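# Place the rolled necktie into the bin

## Task

Get the rolled-up necktie into the bin with it still in its roll. Do not toss it, and release it only at or below the height of the bin's rim. The bin must end up upright and flat on the table. Finish by opening the gripper and pulling the arm away, so the tie stays in the bin on its own with no robot support.

## Robot and tools

Robot: two arms, left_arm and right_arm, each a six-joint arm with a two-finger parallel gripper and a wrist camera. Their bases sit at (-0.042, +0.311, 0) and (-0.044, -0.226, 0) m in the scene frame. The names are labels only and say nothing about image sides.

Frame: one shared scene frame. The origin is on the tabletop midway between the arms, +x points out across the table, +z points up, and left_arm is on the +y side. All positions are in metres and all orientations are quaternions written w first (qw, qx, qy, qz). On each gripper the fingers extend along its own +z axis and close along its own y axis. The reported end_effector_position is the spot between the finger pads, roughly 1 cm back from the fingertips.

The 16-number row used by both motion tools: the first 8 numbers belong to left_arm, the next 8 to right_arm, each as x, y, z, qw, qx, qy, qz, opening. All 16 are always required, even when one arm is meant to stay still. The x, y, z and quaternion are an absolute target pose for that gripper in the scene frame, not an offset. Opening runs from -1 (closed) to +1 (fully open, 0.093 m). A target lying more than 0.6 m from the arm's last reported position along any of its gripper's axes causes the call to be refused, and nothing moves. On every control step the controller limits the commanded pose to 70 mm and 16 degrees from where the gripper actually is; position wins over orientation if both cannot be met. Joint friction can leave the hand up to about 31 mm short, and very small requests may produce no motion. To keep an orientation, keep sending your own chosen quaternion rather than copying a drifted reported one. To keep an arm parked, resend its full last pose and desired opening each call.

execute_actions: argument actions is a list of zero or one item, plus optional pictures (true/false). An empty list just returns the current state. An item with rows (1 to 15 rows of 16 numbers) and steps (up to 15, each 1/30 s, default 15) plays one row per step and repeats the last row if steps exceed rows. An item with only steps (up to 300) is a wait counted from the previous result, including your thinking time.

move: target is one 16-number row as above; speed is the path's top speed in m/s, 0.002 to 0.5, default 0.25, with rotation capped at twice that value in rad/s. Each gripper follows a straight line to its target, turning the short way; both paths finish together, last 0.5 to 10 s, and are cut off at 10 s. The opening is applied at the start. Paths ignore obstacles and the other arm, and the real hand can lag, wander, or exceed the speed, especially near full reach. Its result adds a move: line with the ending (done, off_target, moving, held, fault) and any limits: paced means the target was clipped, held means some steps were blocked by a check (afterwards the arm may jump quickly). It also reports each gripper's remaining distance to target.

wait: seconds from 0 to 10; the robot receives nothing new meanwhile.

zoom_image: camera (cam_high, cam_low, cam_roll_left, cam_roll_right, cam_left_wrist, cam_right_wrist) and region [x0, y0, x1, y1] in pixels of that 504x504 image, origin top-left, at most 504 by 504.

read_manual: optional section, only "licences"; returns licence text and never moves anything.

finished_scene: scene is the integer number of the current scene. Answering without any tool call ends everything.

Reading results: the state line shows left_arm: … | right_arm: … with each gripper's pose; at long reach the printed position can be somewhat off. A pose unreachable line names an arm whose command the clearance check altered or blocked; HELD flags individual steps not sent. A Hand target line shows where the controller currently drives each gripper. grip_measured is the finger motor position on the -1..+1 scale: pads meet near -0.94 and each millimetre of object width adds about 0.0208, with a fixed per-gripper error up to about 0.02. Because the fingers are spring-coupled, the reading barely changes on contact. Pick an opening below the object's width reading to squeeze (pads give about 50 to 62 N at most) and keep sending that same value to keep holding. The gripper value at the end of Joint positions is the gap in metres but bottoms out at zero. Joint torques are noisy and offset. Joint ranges (rad): waist -2.618 to 3.054, shoulder 0 to 3.142, elbow 0 to 3.142, wrist pitch and wrist yaw -1.571 to 1.571, wrist roll -2.094 to 2.094. MOTOR HOT appears from 75 °C; at 90 °C the arm is halted for a while, and at 100 °C it goes limp and falls; these show as OVER-TEMPERATURE FAULT lines. The simulation keeps running while you compose each reply.

Cautions: never let the arms collide or push on each other. Do not knock any rigid object, the bin included, off the table or over. Approach slowly near contact, since speed and overshooting past contact both raise the force. Grip the tie gently enough that the roll stays intact, lower it into the bin until it is no higher than the rim, open, then lift clear.

Each tool is called after "Emit:" as name(argument=value, ...), one argument or row to a line, values as JSON.

## Session

Emit:
execute_actions(
  actions=[],
)

Scene clock: 0.00 s of 4800.00 s.
left_arm: end_effector_position=(+0.3270, +0.2559, +0.4103) grip_measured=+1.000 end_effector_quat_wxyz=(+0.711, +0.058, +0.699, -0.046) | right_arm: end_effector_position=(+0.3329, -0.2163, +0.3966) grip_measured=+1.000 end_effector_quat_wxyz=(+0.703, -0.002, +0.711, +0.012)
Joint positions: left_arm=[ 0.003  1.044  1.062 -0.002 -0.001  0.017  0.093] | right_arm=[0.014 1.051 1.038 0.    0.009 0.015 0.093]
Joint velocities: left_arm=[ 0.002  0.007 -0.007 -0.022 -0.022  0.007  0.   ] | right_arm=[ 0.002 -0.002  0.012 -0.007  0.022 -0.022  0.   ]
Joint torques (N m, as the arm reports them, + toward a larger angle): no reading
Motor temperatures (°C, as the motors report them): left_arm=[27 24 29 26 26 25] | right_arm=[25 29 28 27 23 25]
Hand target (left_arm): +0.327, +0.256, +0.410; +0.711, +0.058, +0.699, -0.046
Hand target (right_arm): +0.333, -0.216, +0.397; +0.703, -0.002, +0.711, +0.012

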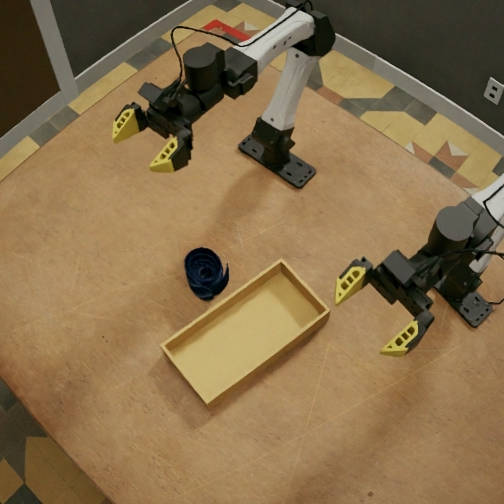

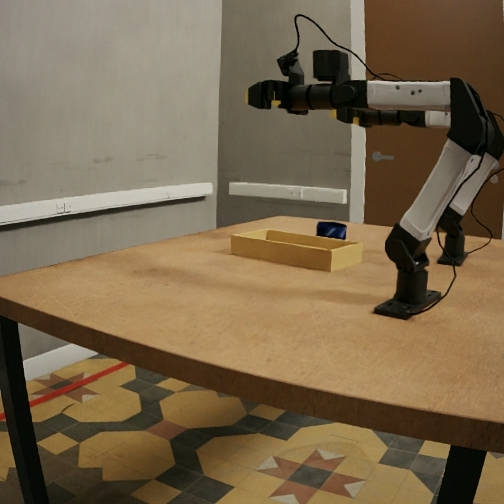

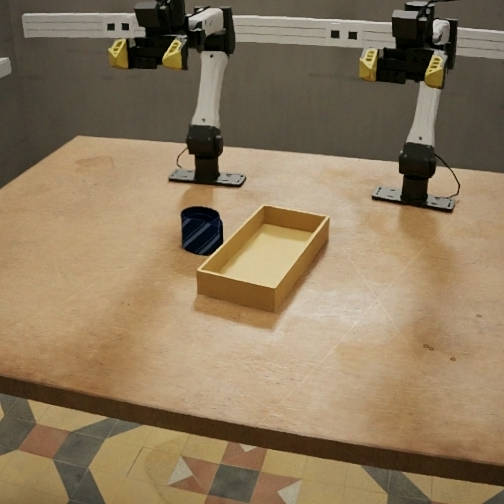

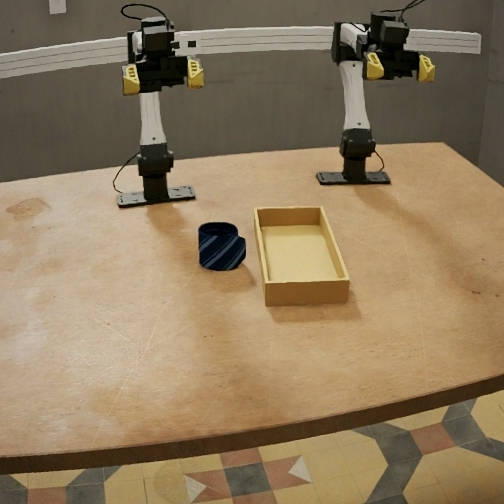

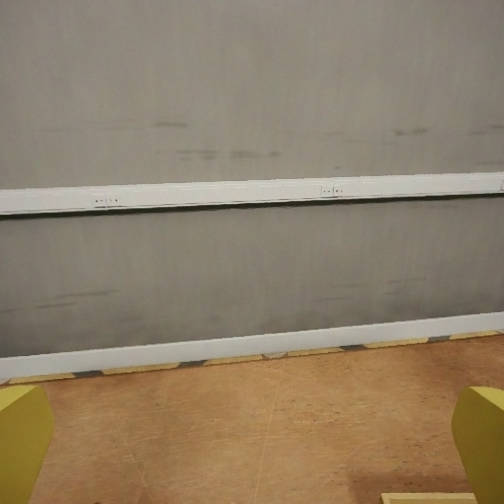

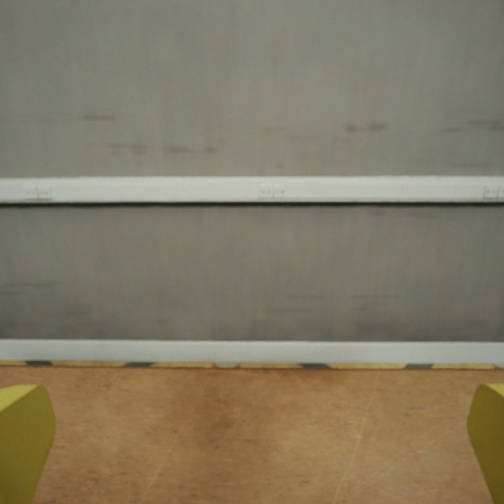

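Shifted about +0.028 y.

Emit:
move(
  target=[0.327,0.2559,0.4103,0.711,0.058,0.699,-0.046,1,0.318,-0.115,0.12,0,0,1,0,1],
)

Scene clock: 4.87 s of 4800.00 s.
left_arm: end_effector_position=(+0.3270, +0.2559, +0.4103) grip_measured=+1.000 end_effector_quat_wxyz=(+0.711, +0.058, +0.699, -0.046) | right_arm: end_effector_position=(+0.3161, -0.1215, +0.1207) grip_measured=+1.000 end_effector_quat_wxyz=(+0.009, +0.006, +1.000, -0.016)
Joint positions: left_arm=[ 0.003  1.044  1.062 -0.002 -0.001  0.017  0.093] | right_arm=[ 0.283  1.963  1.744 -1.345  0.037  0.31   0.093]
Joint velocities: left_arm=[-0.012  0.002  0.007  0.022 -0.007  0.022  0.   ] | right_arm=[-0.017  0.012 -0.017 -0.037 -0.037  0.007  0.   ]
Joint torques (N m, as the arm reports them, + toward a larger angle): left_arm=[-0.3  -3.38  8.61  2.77 -0.06 -0.03] | right_arm=[  1.42 -11.59   8.25   0.24  -0.15   0.01]
Motor temperatures (°C, as the motors report them): left_arm=[27 24 30 28 26 25] | right_arm=[25 29 29 28 23 25]
Hand target (left_arm): +0.327, +0.256, +0.410; +0.711, +0.058, +0.699, -0.046
Hand target (right_arm): +0.314, -0.116, +0.122; +0.002, +0.003, +1.000, -0.014
Off the commanded pose (left_arm): 0.000 m, 0 deg.
Off the commanded pose (right_arm): 0.007 m, 2 deg.
move: done

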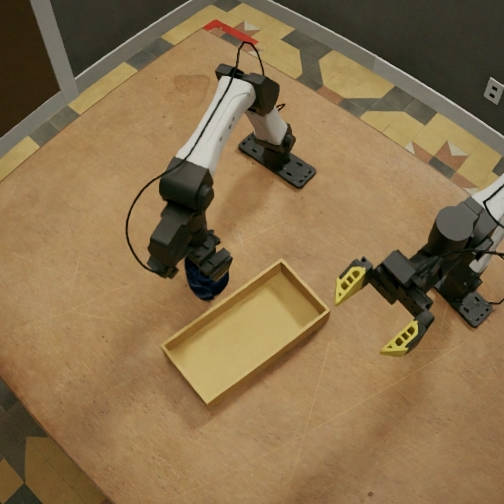

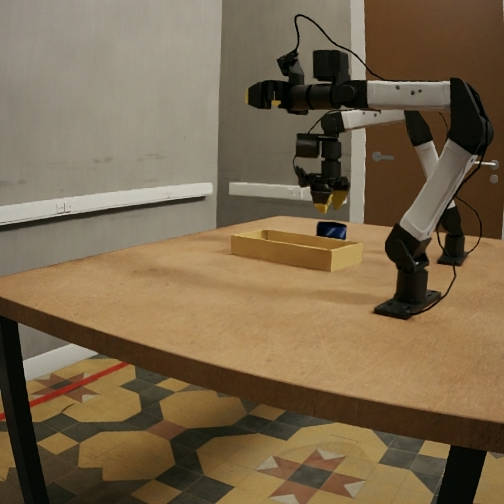

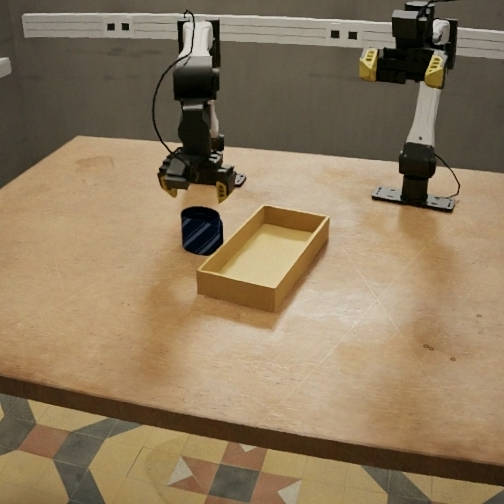

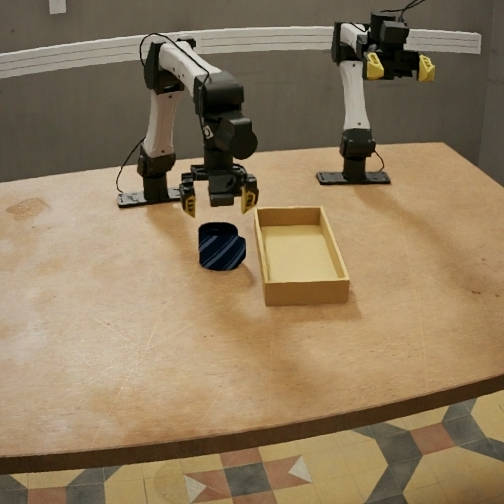

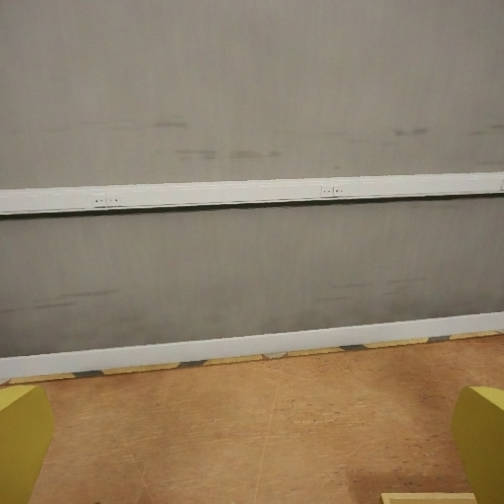

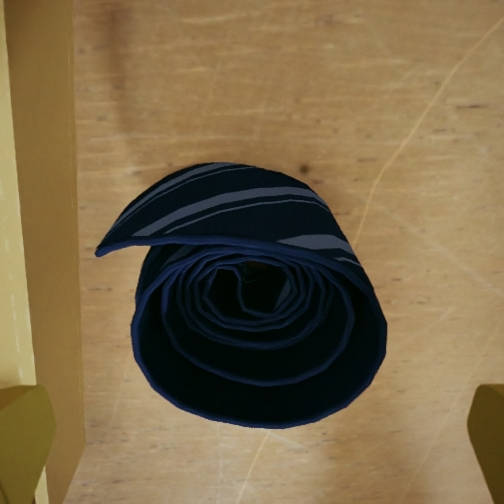

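Emit:
move(
  target=[0.327,0.2559,0.4103,0.711,0.058,0.699,-0.046,1,0.318,-0.113,0.035,0,0,1,0,1],
  speed=0.1,
)

Emit:
move(
  target=[0.327,0.2559,0.4103,0.711,0.058,0.699,-0.046,1,0.318,-0.113,0.035,0,0,1,0,-0.1],
)

Emit:
move(
  target=[0.327,0.2559,0.4103,0.711,0.058,0.699,-0.046,1,0.318,-0.113,0.19,0,0,1,0,-0.1],
  speed=0.15,
)

Emit:
move(
  target=[0.327,0.2559,0.4103,0.711,0.058,0.699,-0.046,1,0.31,0.035,0.19,0,0,1,0,-0.1],
  speed=0.15,
)

Emit:
move(
  target=[0.327,0.2559,0.4103,0.711,0.058,0.699,-0.046,1,0.31,0.035,0.045,0,0,1,0,-0.1],
  speed=0.1,
)

Scene clock: 9.53 s of 4800.00 s.
left_arm: end_effector_position=(+0.3270, +0.2559, +0.4103) grip_measured=+1.000 end_effector_quat_wxyz=(+0.711, +0.058, +0.699, -0.046) | right_arm: end_effector_position=(+0.3182, -0.1160, +0.0427) grip_measured=+1.000 end_effector_quat_wxyz=(+0.003, +0.005, +1.000, -0.004)
Joint positions: left_arm=[ 0.003  1.044  1.062 -0.002 -0.001  0.017  0.093] | right_arm=[ 0.283  2.018  1.511 -1.06   0.009  0.308  0.093]
Joint velocities: left_arm=[-0.002  0.012  0.007 -0.081  0.007  0.007  0.   ] | right_arm=[-0.002 -0.012 -0.012 -0.022 -0.066 -0.007  0.   ]
Joint torques (N m, as the arm reports them, + toward a larger angle): left_arm=[-0.35 -3.36  8.63  2.77 -0.06 -0.04] | right_arm=[  0.65 -11.54   5.72   0.62  -0.2   -0.16]
Motor temperatures (°C, as the motors report them): left_arm=[27 24 31 29 26 25] | right_arm=[25 31 30 28 23 25]
Hand target (left_arm): +0.327, +0.256, +0.410; +0.711, +0.058, +0.699, -0.046
Hand target (right_arm): +0.317, -0.113, +0.035; -0.000, +0.000, +1.000, -0.000
Off the commanded pose (left_arm): 0.000 m, 0 deg.
Off the commanded pose (right_arm): 0.008 m, 1 deg.
After step 90, 0.23 s passed at rest.
move: done

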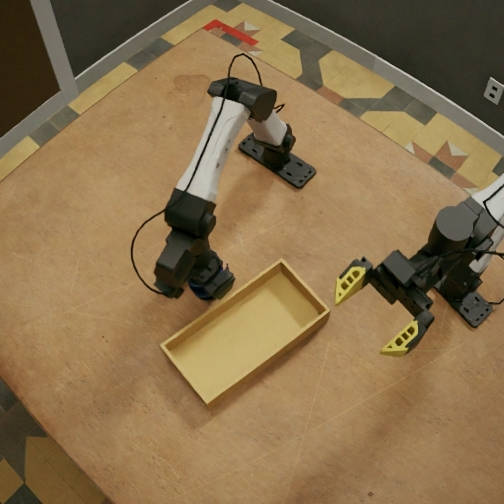

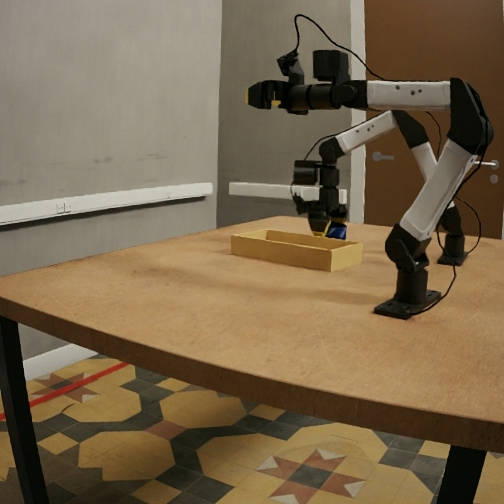

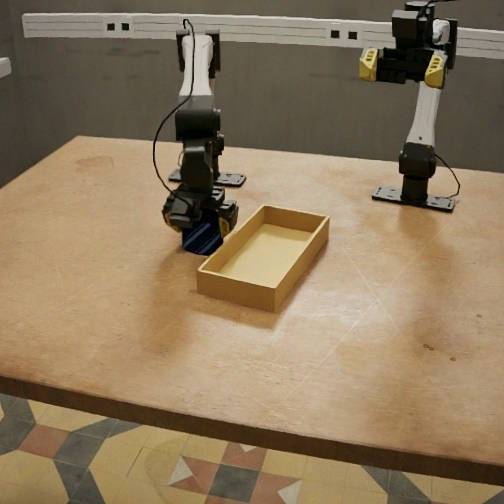

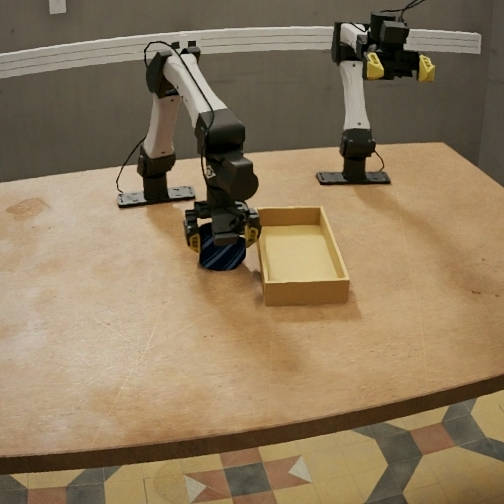

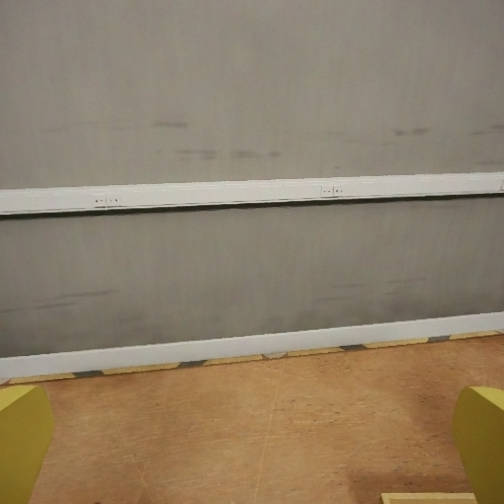

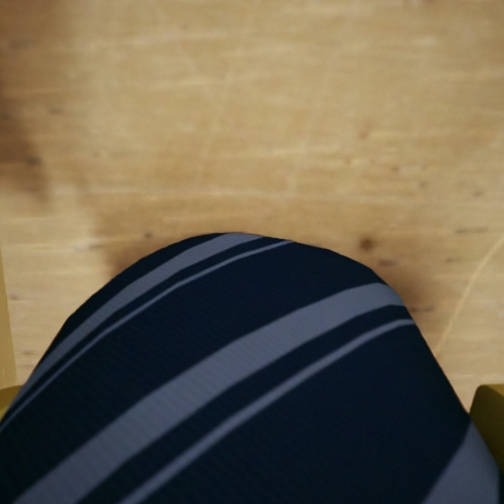

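Scene clock: 10.23 s of 4800.00 s.
left_arm: end_effector_position=(+0.3270, +0.2559, +0.4103) grip_measured=+1.000 end_effector_quat_wxyz=(+0.711, +0.058, +0.699, -0.046) | right_arm: end_effector_position=(+0.3182, -0.1160, +0.0427) grip_measured=-0.093 end_effector_quat_wxyz=(+0.003, +0.005, +1.000, -0.004)
Joint positions: left_arm=[ 0.003  1.044  1.062 -0.002 -0.001  0.017  0.093] | right_arm=[ 0.283  2.018  1.511 -1.06   0.009  0.307  0.041]
Joint velocities: left_arm=[ 0.012  0.007 -0.002  0.022  0.051  0.007  0.   ] | right_arm=[-0.007 -0.007 -0.007  0.066 -0.051  0.081  0.   ]
Joint torques (N m, as the arm reports them, + toward a larger angle): left_arm=[-0.35 -3.39  8.62  2.76 -0.06 -0.03] | right_arm=[  0.96 -11.43   6.04   0.56  -0.12  -0.2 ]
Motor temperatures (°C, as the motors report them): left_arm=[27 24 31 29 26 25] | right_arm=[25 31 30 28 23 25]
Hand target (left_arm): +0.327, +0.256, +0.410; +0.711, +0.058, +0.699, -0.046
Hand target (right_arm): +0.318, -0.113, +0.035; -0.000, -0.000, +1.000, -0.000
Off the commanded pose (left_arm): 0.000 m, 0 deg.
Off the commanded pose (right_arm): 0.008 m, 1 deg.
move: done

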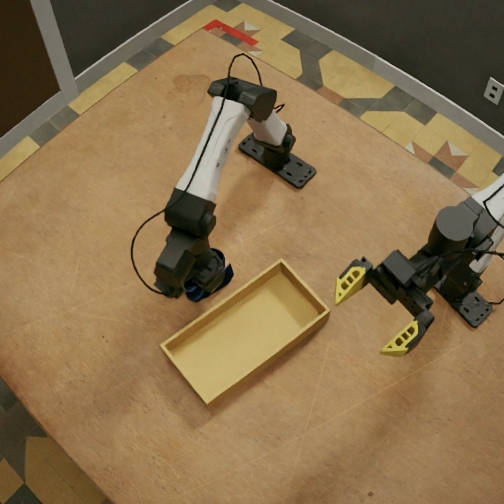

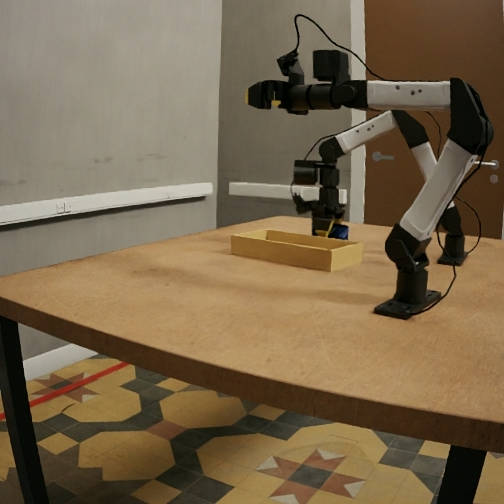

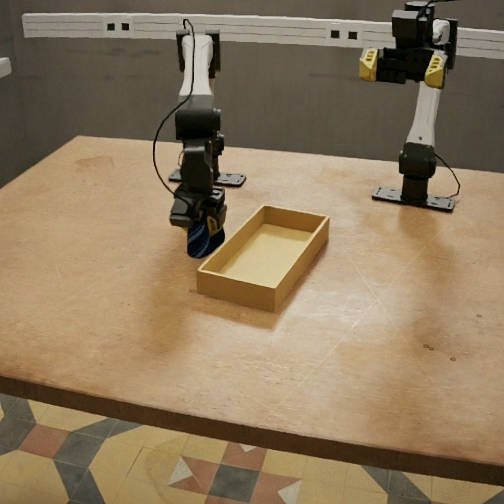

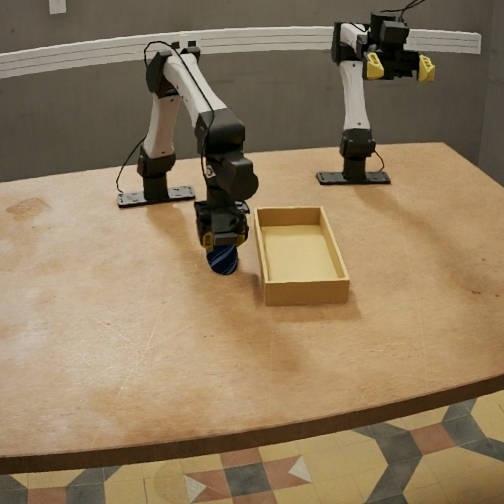

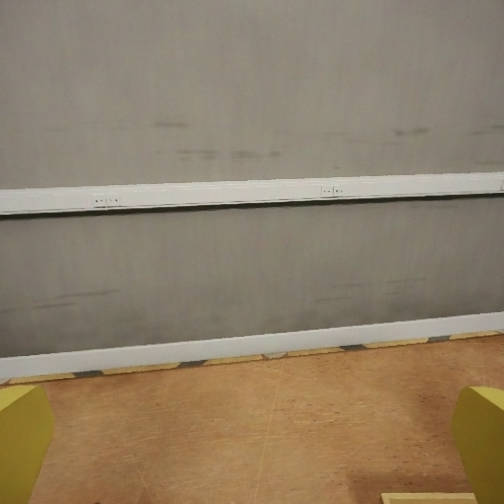

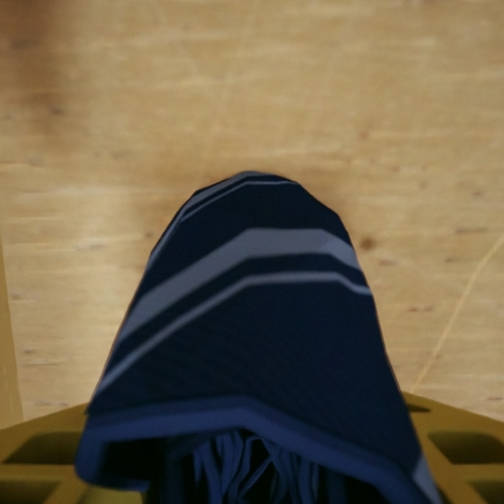

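Scene clock: 11.73 s of 4800.00 s.
left_arm: end_effector_position=(+0.3270, +0.2559, +0.4103) grip_measured=+1.000 end_effector_quat_wxyz=(+0.711, +0.058, +0.699, -0.046) | right_arm: end_effector_position=(+0.3233, -0.1144, +0.1833) grip_measured=-0.093 end_effector_quat_wxyz=(+0.031, +0.005, +1.000, +0.005)
Joint positions: left_arm=[ 0.003  1.044  1.062 -0.002 -0.001  0.017  0.093] | right_arm=[ 0.283  1.986  2.027 -1.551  0.009  0.307  0.041]
Joint velocities: left_arm=[ 0.007 -0.012  0.007  0.037 -0.022  0.022  0.   ] | right_arm=[-0.012 -0.002 -0.007 -0.037 -0.007 -0.022 -0.   ]
Joint torques (N m, as the arm reports them, + toward a larger angle): left_arm=[-0.33 -3.38  8.6   2.76 -0.06 -0.03] | right_arm=[  0.78 -12.85   7.6    0.36  -0.15  -0.11]
Motor temperatures (°C, as the motors report them): left_arm=[27 24 31 29 26 25] | right_arm=[25 31 30 28 23 25]
Hand target (left_arm): +0.327, +0.256, +0.410; +0.711, +0.058, +0.699, -0.046
Hand target (right_arm): +0.320, -0.113, +0.189; +0.030, +0.000, +0.999, +0.009
Off the commanded pose (left_arm): 0.000 m, 0 deg.
Off the commanded pose (right_arm): 0.009 m, 4 deg.
joint sent to its limit (right arm) — the command would take joint 4 (wrist pitch) past its lower limit, so that joint was sent only as far as its limit.
move: off_target (right_arm)

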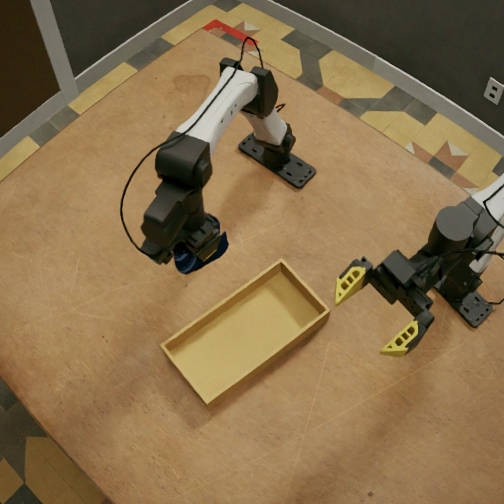

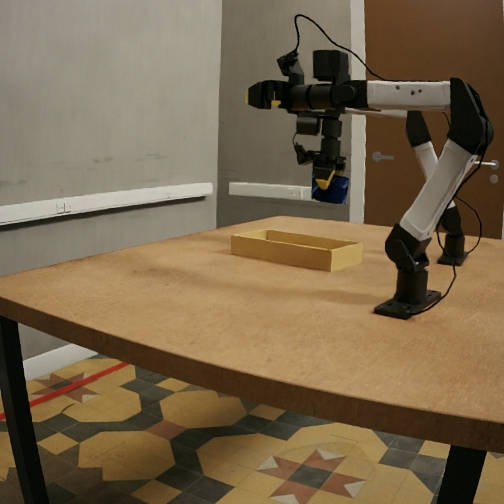

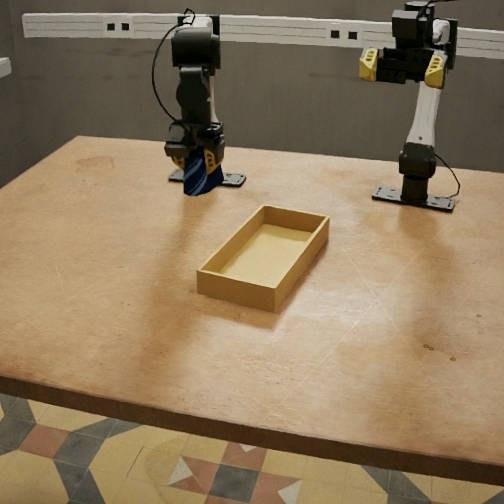

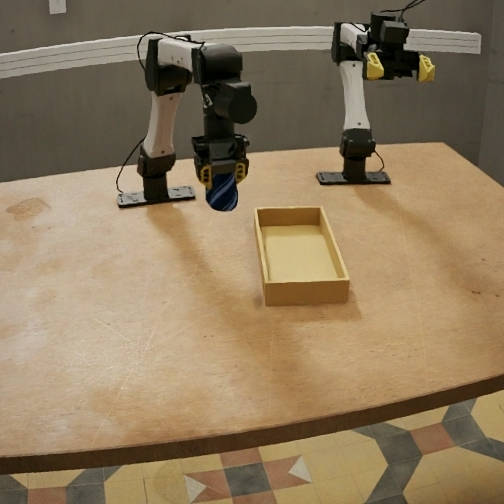

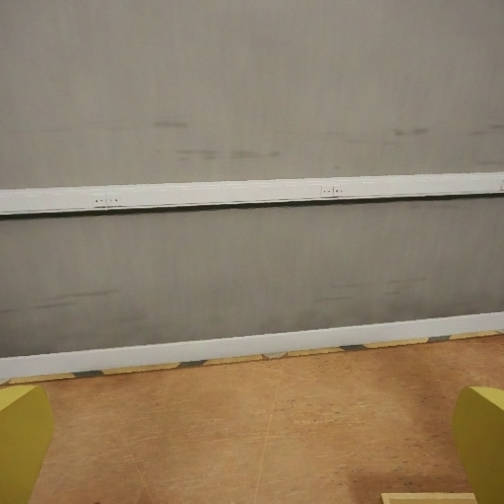

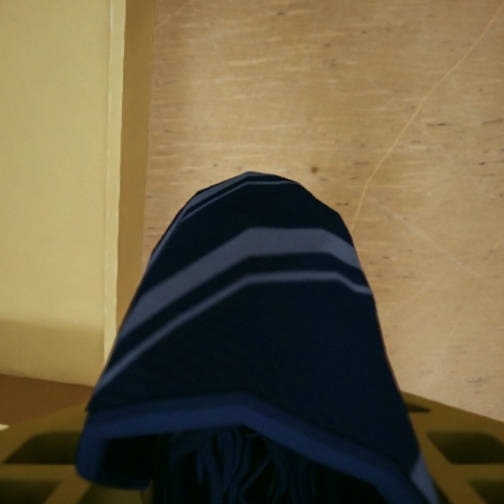

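Scene clock: 13.20 s of 4800.00 s.
left_arm: end_effector_position=(+0.3270, +0.2559, +0.4103) grip_measured=+1.000 end_effector_quat_wxyz=(+0.711, +0.058, +0.699, -0.046) | right_arm: end_effector_position=(+0.3089, +0.0331, +0.1899) grip_measured=-0.094 end_effector_quat_wxyz=(+0.068, -0.003, +0.997, +0.043)
Joint positions: left_arm=[ 0.003  1.044  1.062 -0.002 -0.001  0.017  0.093] | right_arm=[ 0.622  2.153  2.3   -1.557  0.01   0.629  0.041]
Joint velocities: left_arm=[ 0.002  0.007 -0.022 -0.051 -0.007  0.037  0.   ] | right_arm=[ 0.012  0.022  0.007 -0.051  0.037 -0.051 -0.   ]
Joint torques (N m, as the arm reports them, + toward a larger angle): left_arm=[-0.34 -3.38  8.61  2.76 -0.06 -0.03] | right_arm=[  0.75 -12.79   8.04   0.6   -0.02  -0.04]
Motor temperatures (°C, as the motors report them): left_arm=[27 24 31 29 26 25] | right_arm=[25 32 30 28 23 25]
Hand target (left_arm): +0.327, +0.256, +0.410; +0.711, +0.058, +0.699, -0.046
Hand target (right_arm): +0.308, +0.035, +0.189; +0.064, -0.000, +0.997, +0.043
Off the commanded pose (left_arm): 0.000 m, 0 deg.
Off the commanded pose (right_arm): 0.002 m, 9 deg.
joint sent to its limit (right arm) — the command would take joint 4 (wrist pitch) past its lower limit, so that joint was sent only as far as its limit.
move: off_target (right_arm)

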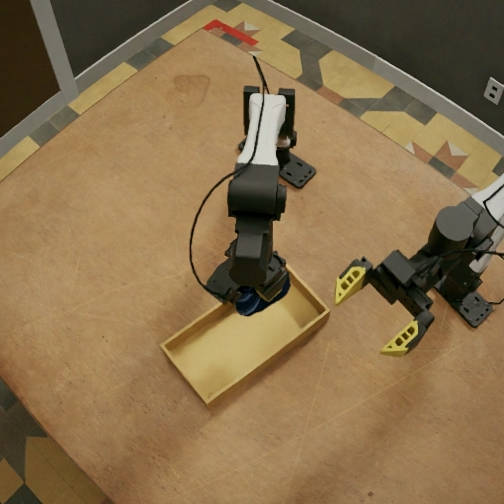

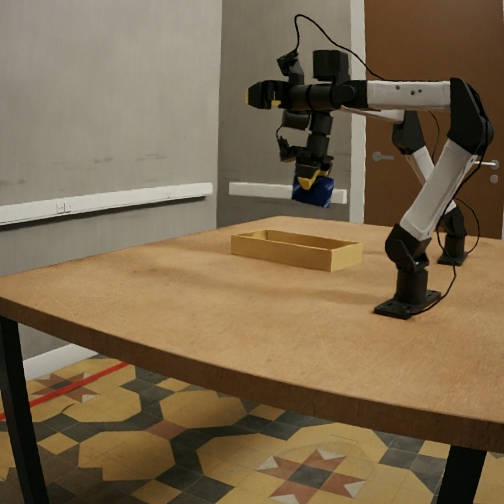

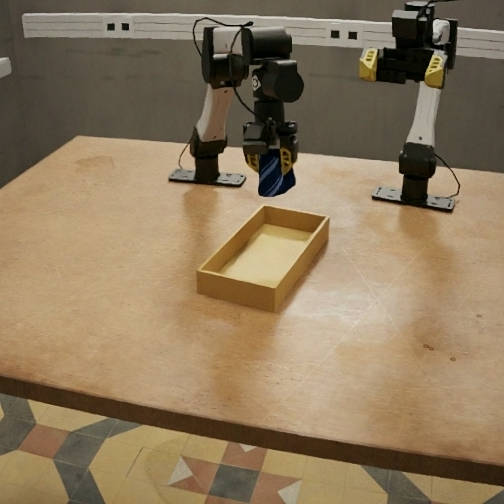

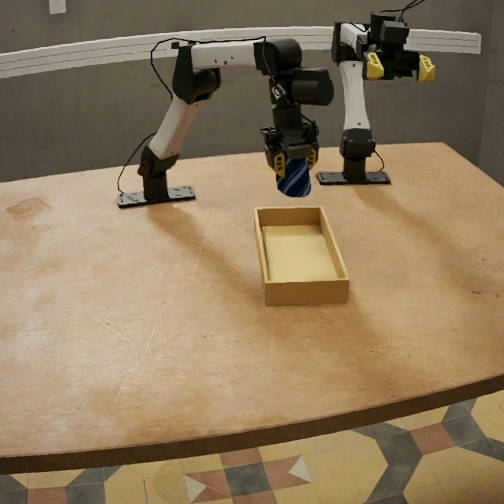

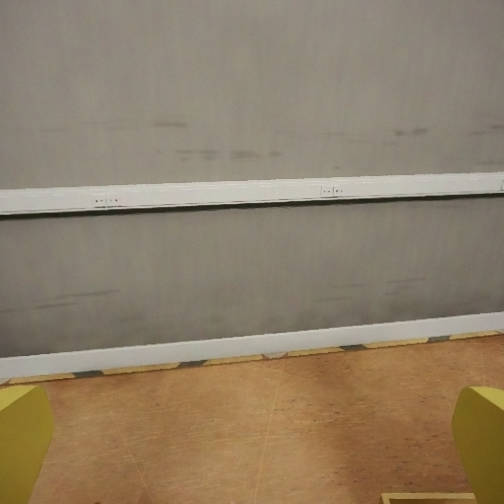

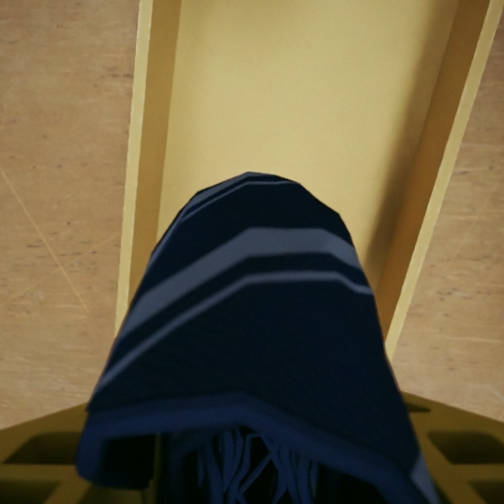

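Scene clock: 15.10 s of 4800.00 s.
left_arm: end_effector_position=(+0.3270, +0.2559, +0.4103) grip_measured=+1.000 end_effector_quat_wxyz=(+0.711, +0.058, +0.699, -0.046) | right_arm: end_effector_position=(+0.3085, +0.0327, +0.0518) grip_measured=-0.094 end_effector_quat_wxyz=(+0.003, -0.004, +1.000, -0.004)
Joint positions: left_arm=[ 0.003  1.044  1.062 -0.002 -0.001  0.017  0.093] | right_arm=[ 0.622  2.25   1.912 -1.233  0.01   0.629  0.041]
Joint velocities: left_arm=[-0.002 -0.002  0.012 -0.051 -0.037  0.066  0.   ] | right_arm=[-0.002 -0.002 -0.012  0.007  0.007  0.037 -0.001]
Joint torques (N m, as the arm reports them, + toward a larger angle): left_arm=[-0.32 -3.41  8.6   2.77 -0.06 -0.03] | right_arm=[  0.2  -14.31   5.76   0.55  -0.09  -0.02]
Motor temperatures (°C, as the motors report them): left_arm=[27 24 32 30 26 25] | right_arm=[25 33 30 28 23 25]
Hand target (left_arm): +0.327, +0.256, +0.410; +0.711, +0.058, +0.699, -0.046
Hand target (right_arm): +0.309, +0.034, +0.045; +0.001, -0.001, +1.000, -0.001
Off the commanded pose (left_arm): 0.000 m, 0 deg.
Off the commanded pose (right_arm): 0.007 m, 1 deg.
move: done

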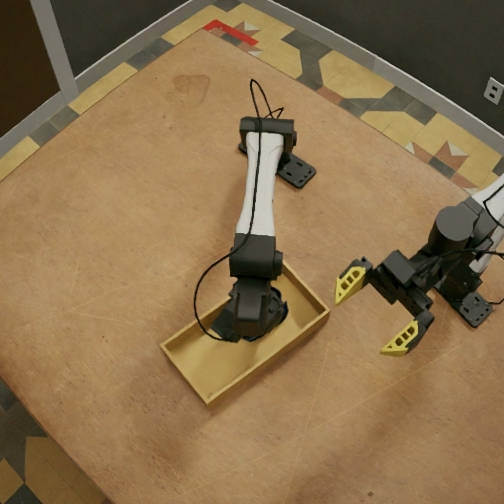

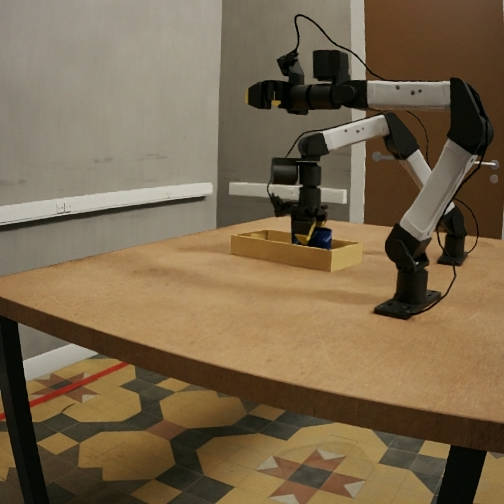

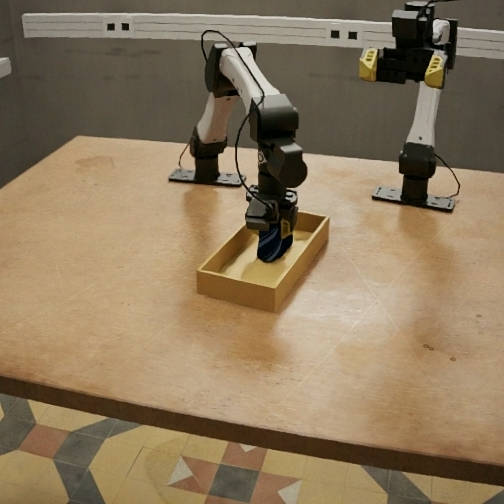

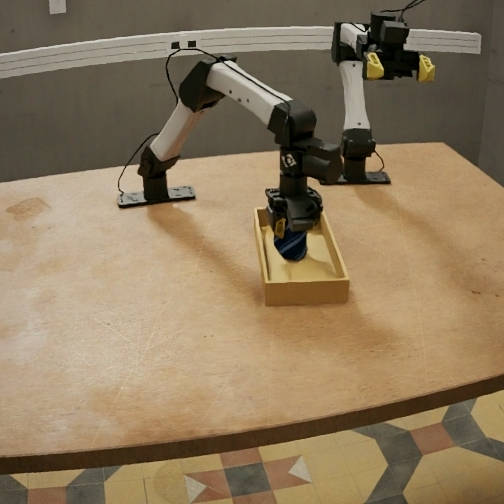

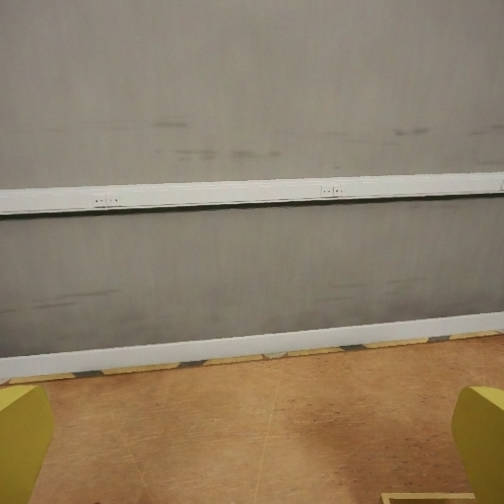

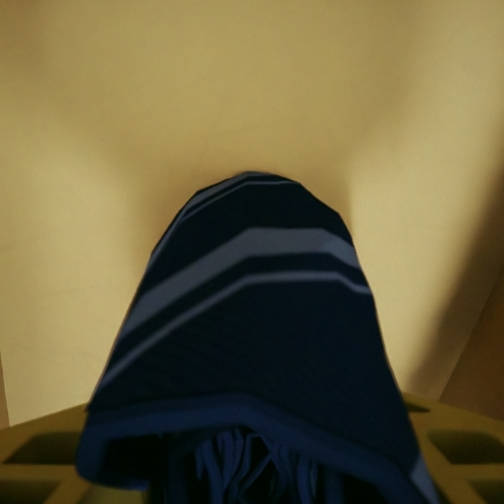

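Emit:
move(
  target=[0.327,0.2559,0.4103,0.711,0.058,0.699,-0.046,1,0.31,0.035,0.045,0,0,1,0,0.7],
)

Emit:
move(
  target=[0.327,0.2559,0.4103,0.711,0.058,0.699,-0.046,1,0.3,0.03,0.2,0,0,1,0,0.7],
  speed=0.15,
)

Emit:
finished_scene(
  scene=2,
)

Scene clock: 17.80 s of 4800.00 s.
left_arm: end_effector_position=(+0.3270, +0.2559, +0.4103) grip_measured=+1.000 end_effector_quat_wxyz=(+0.711, +0.058, +0.699, -0.046) | right_arm: end_effector_position=(+0.3086, +0.0331, +0.0518) grip_measured=+0.697 end_effector_quat_wxyz=(+0.003, -0.004, +1.000, -0.003)
Joint positions: left_arm=[ 0.003  1.044  1.062 -0.002 -0.001  0.017  0.093] | right_arm=[ 0.622  2.25   1.912 -1.231  0.009  0.629  0.079]
Joint velocities: left_arm=[-0.002 -0.007 -0.007  0.139  0.007 -0.037  0.   ] | right_arm=[-0.007  0.012 -0.017 -0.022  0.022 -0.066 -0.   ]
Joint torques (N m, as the arm reports them, + toward a larger angle): left_arm=[-0.36 -3.38  8.64  2.77 -0.06 -0.03] | right_arm=[  0.19 -13.75   6.94   0.54  -0.12  -0.01]
Motor temperatures (°C, as the motors report them): left_arm=[27 24 32 30 26 25] | right_arm=[25 34 30 28 23 25]
Hand target (left_arm): +0.327, +0.256, +0.410; +0.711, +0.058, +0.699, -0.046
Hand target (right_arm): +0.310, +0.035, +0.045; -0.000, -0.000, +1.000, -0.000
Off the commanded pose (left_arm): 0.000 m, 0 deg.
Off the commanded pose (right_arm): 0.007 m, 1 deg.
move: done

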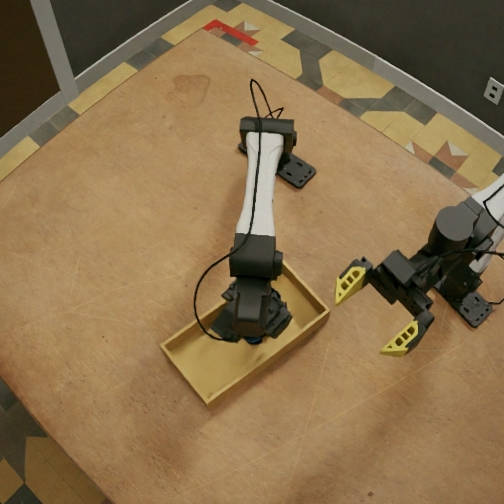

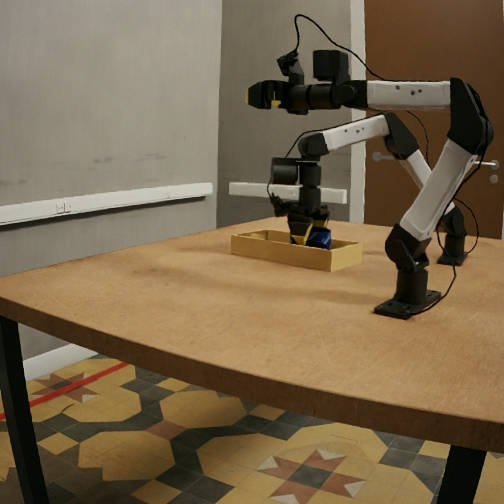

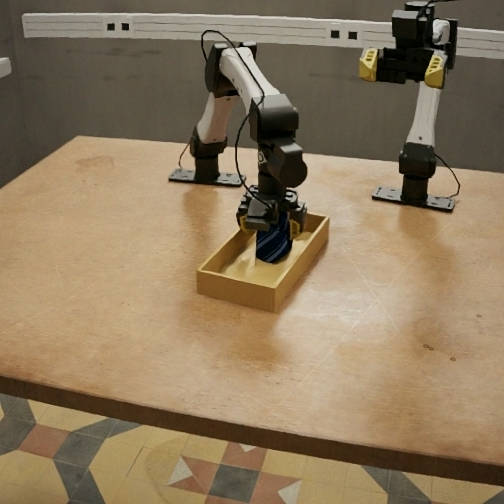

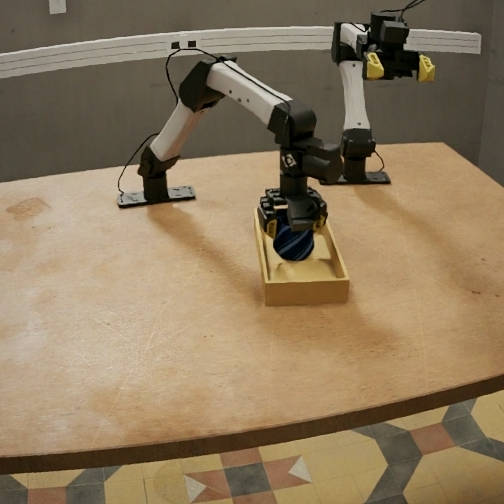

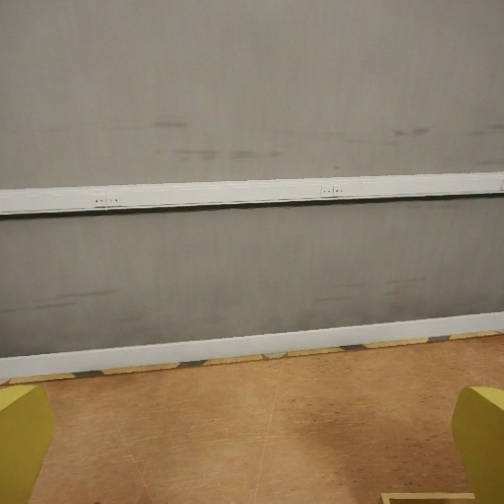

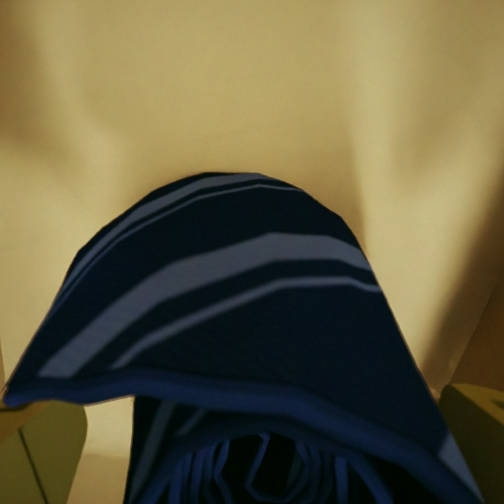

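Scene clock: 19.20 s of 4800.00 s.
left_arm: end_effector_position=(+0.3270, +0.2559, +0.4103) grip_measured=+1.000 end_effector_quat_wxyz=(+0.711, +0.058, +0.699, -0.046) | right_arm: end_effector_position=(+0.3051, +0.0305, +0.1984) grip_measured=+0.697 end_effector_quat_wxyz=(+0.074, -0.001, +0.996, +0.050)
Joint positions: left_arm=[ 0.003  1.044  1.062 -0.002 -0.001  0.017  0.093] | right_arm=[ 0.622  2.118  2.277 -1.551  0.009  0.633  0.079]
Joint velocities: left_arm=[-0.012 -0.007  0.002 -0.095 -0.022  0.037  0.   ] | right_arm=[-0.017 -0.007  0.002  0.022  0.022  0.007  0.   ]
Joint torques (N m, as the arm reports them, + toward a larger angle): left_arm=[-0.35 -3.38  8.59  2.77 -0.06 -0.03] | right_arm=[  0.68 -13.35   7.41   0.56  -0.09  -0.03]
Motor temperatures (°C, as the motors report them): left_arm=[27 24 32 30 26 25] | right_arm=[25 35 30 28 23 25]
Hand target (left_arm): +0.327, +0.256, +0.410; +0.711, +0.058, +0.699, -0.046
Hand target (right_arm): +0.301, +0.031, +0.199; +0.067, +0.000, +0.997, +0.049
Off the commanded pose (left_arm): 0.000 m, 0 deg.
Off the commanded pose (right_arm): 0.005 m, 10 deg.
joint sent to its limit (right arm) — the command would take joint 4 (wrist pitch) past its lower limit, so that joint was sent only as far as its limit.
move: off_target (right_arm)

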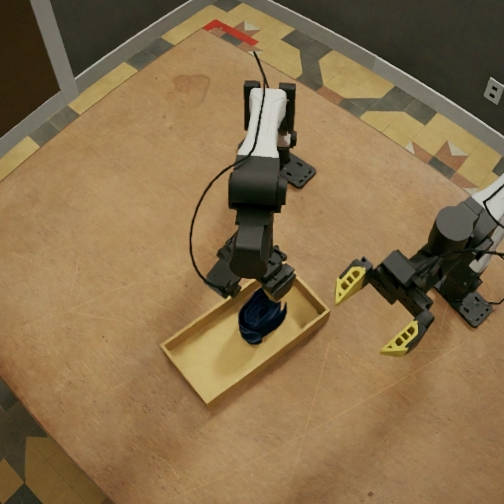

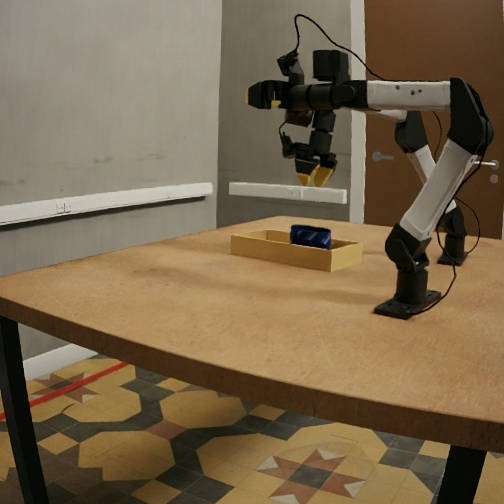

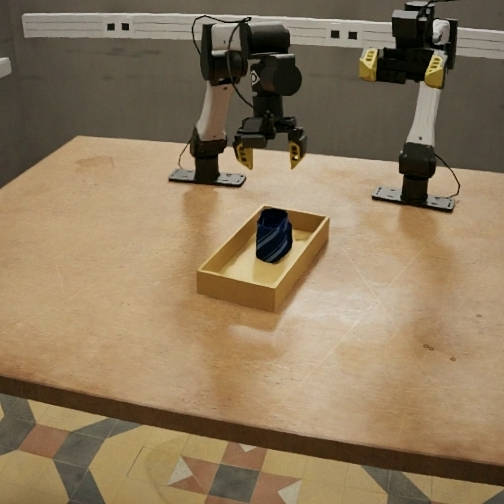

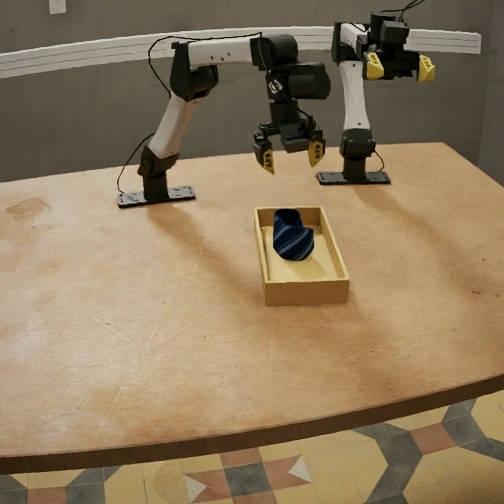

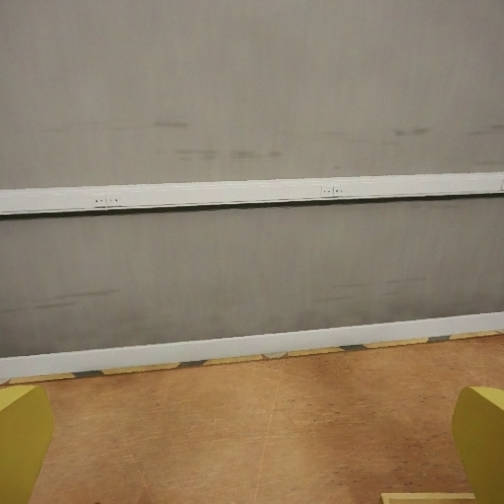

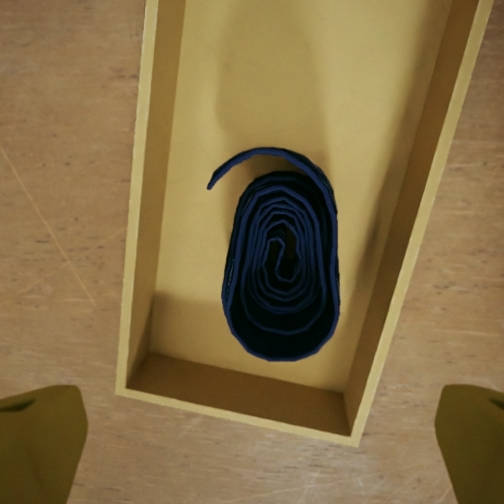

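The scene is finished: the task was done.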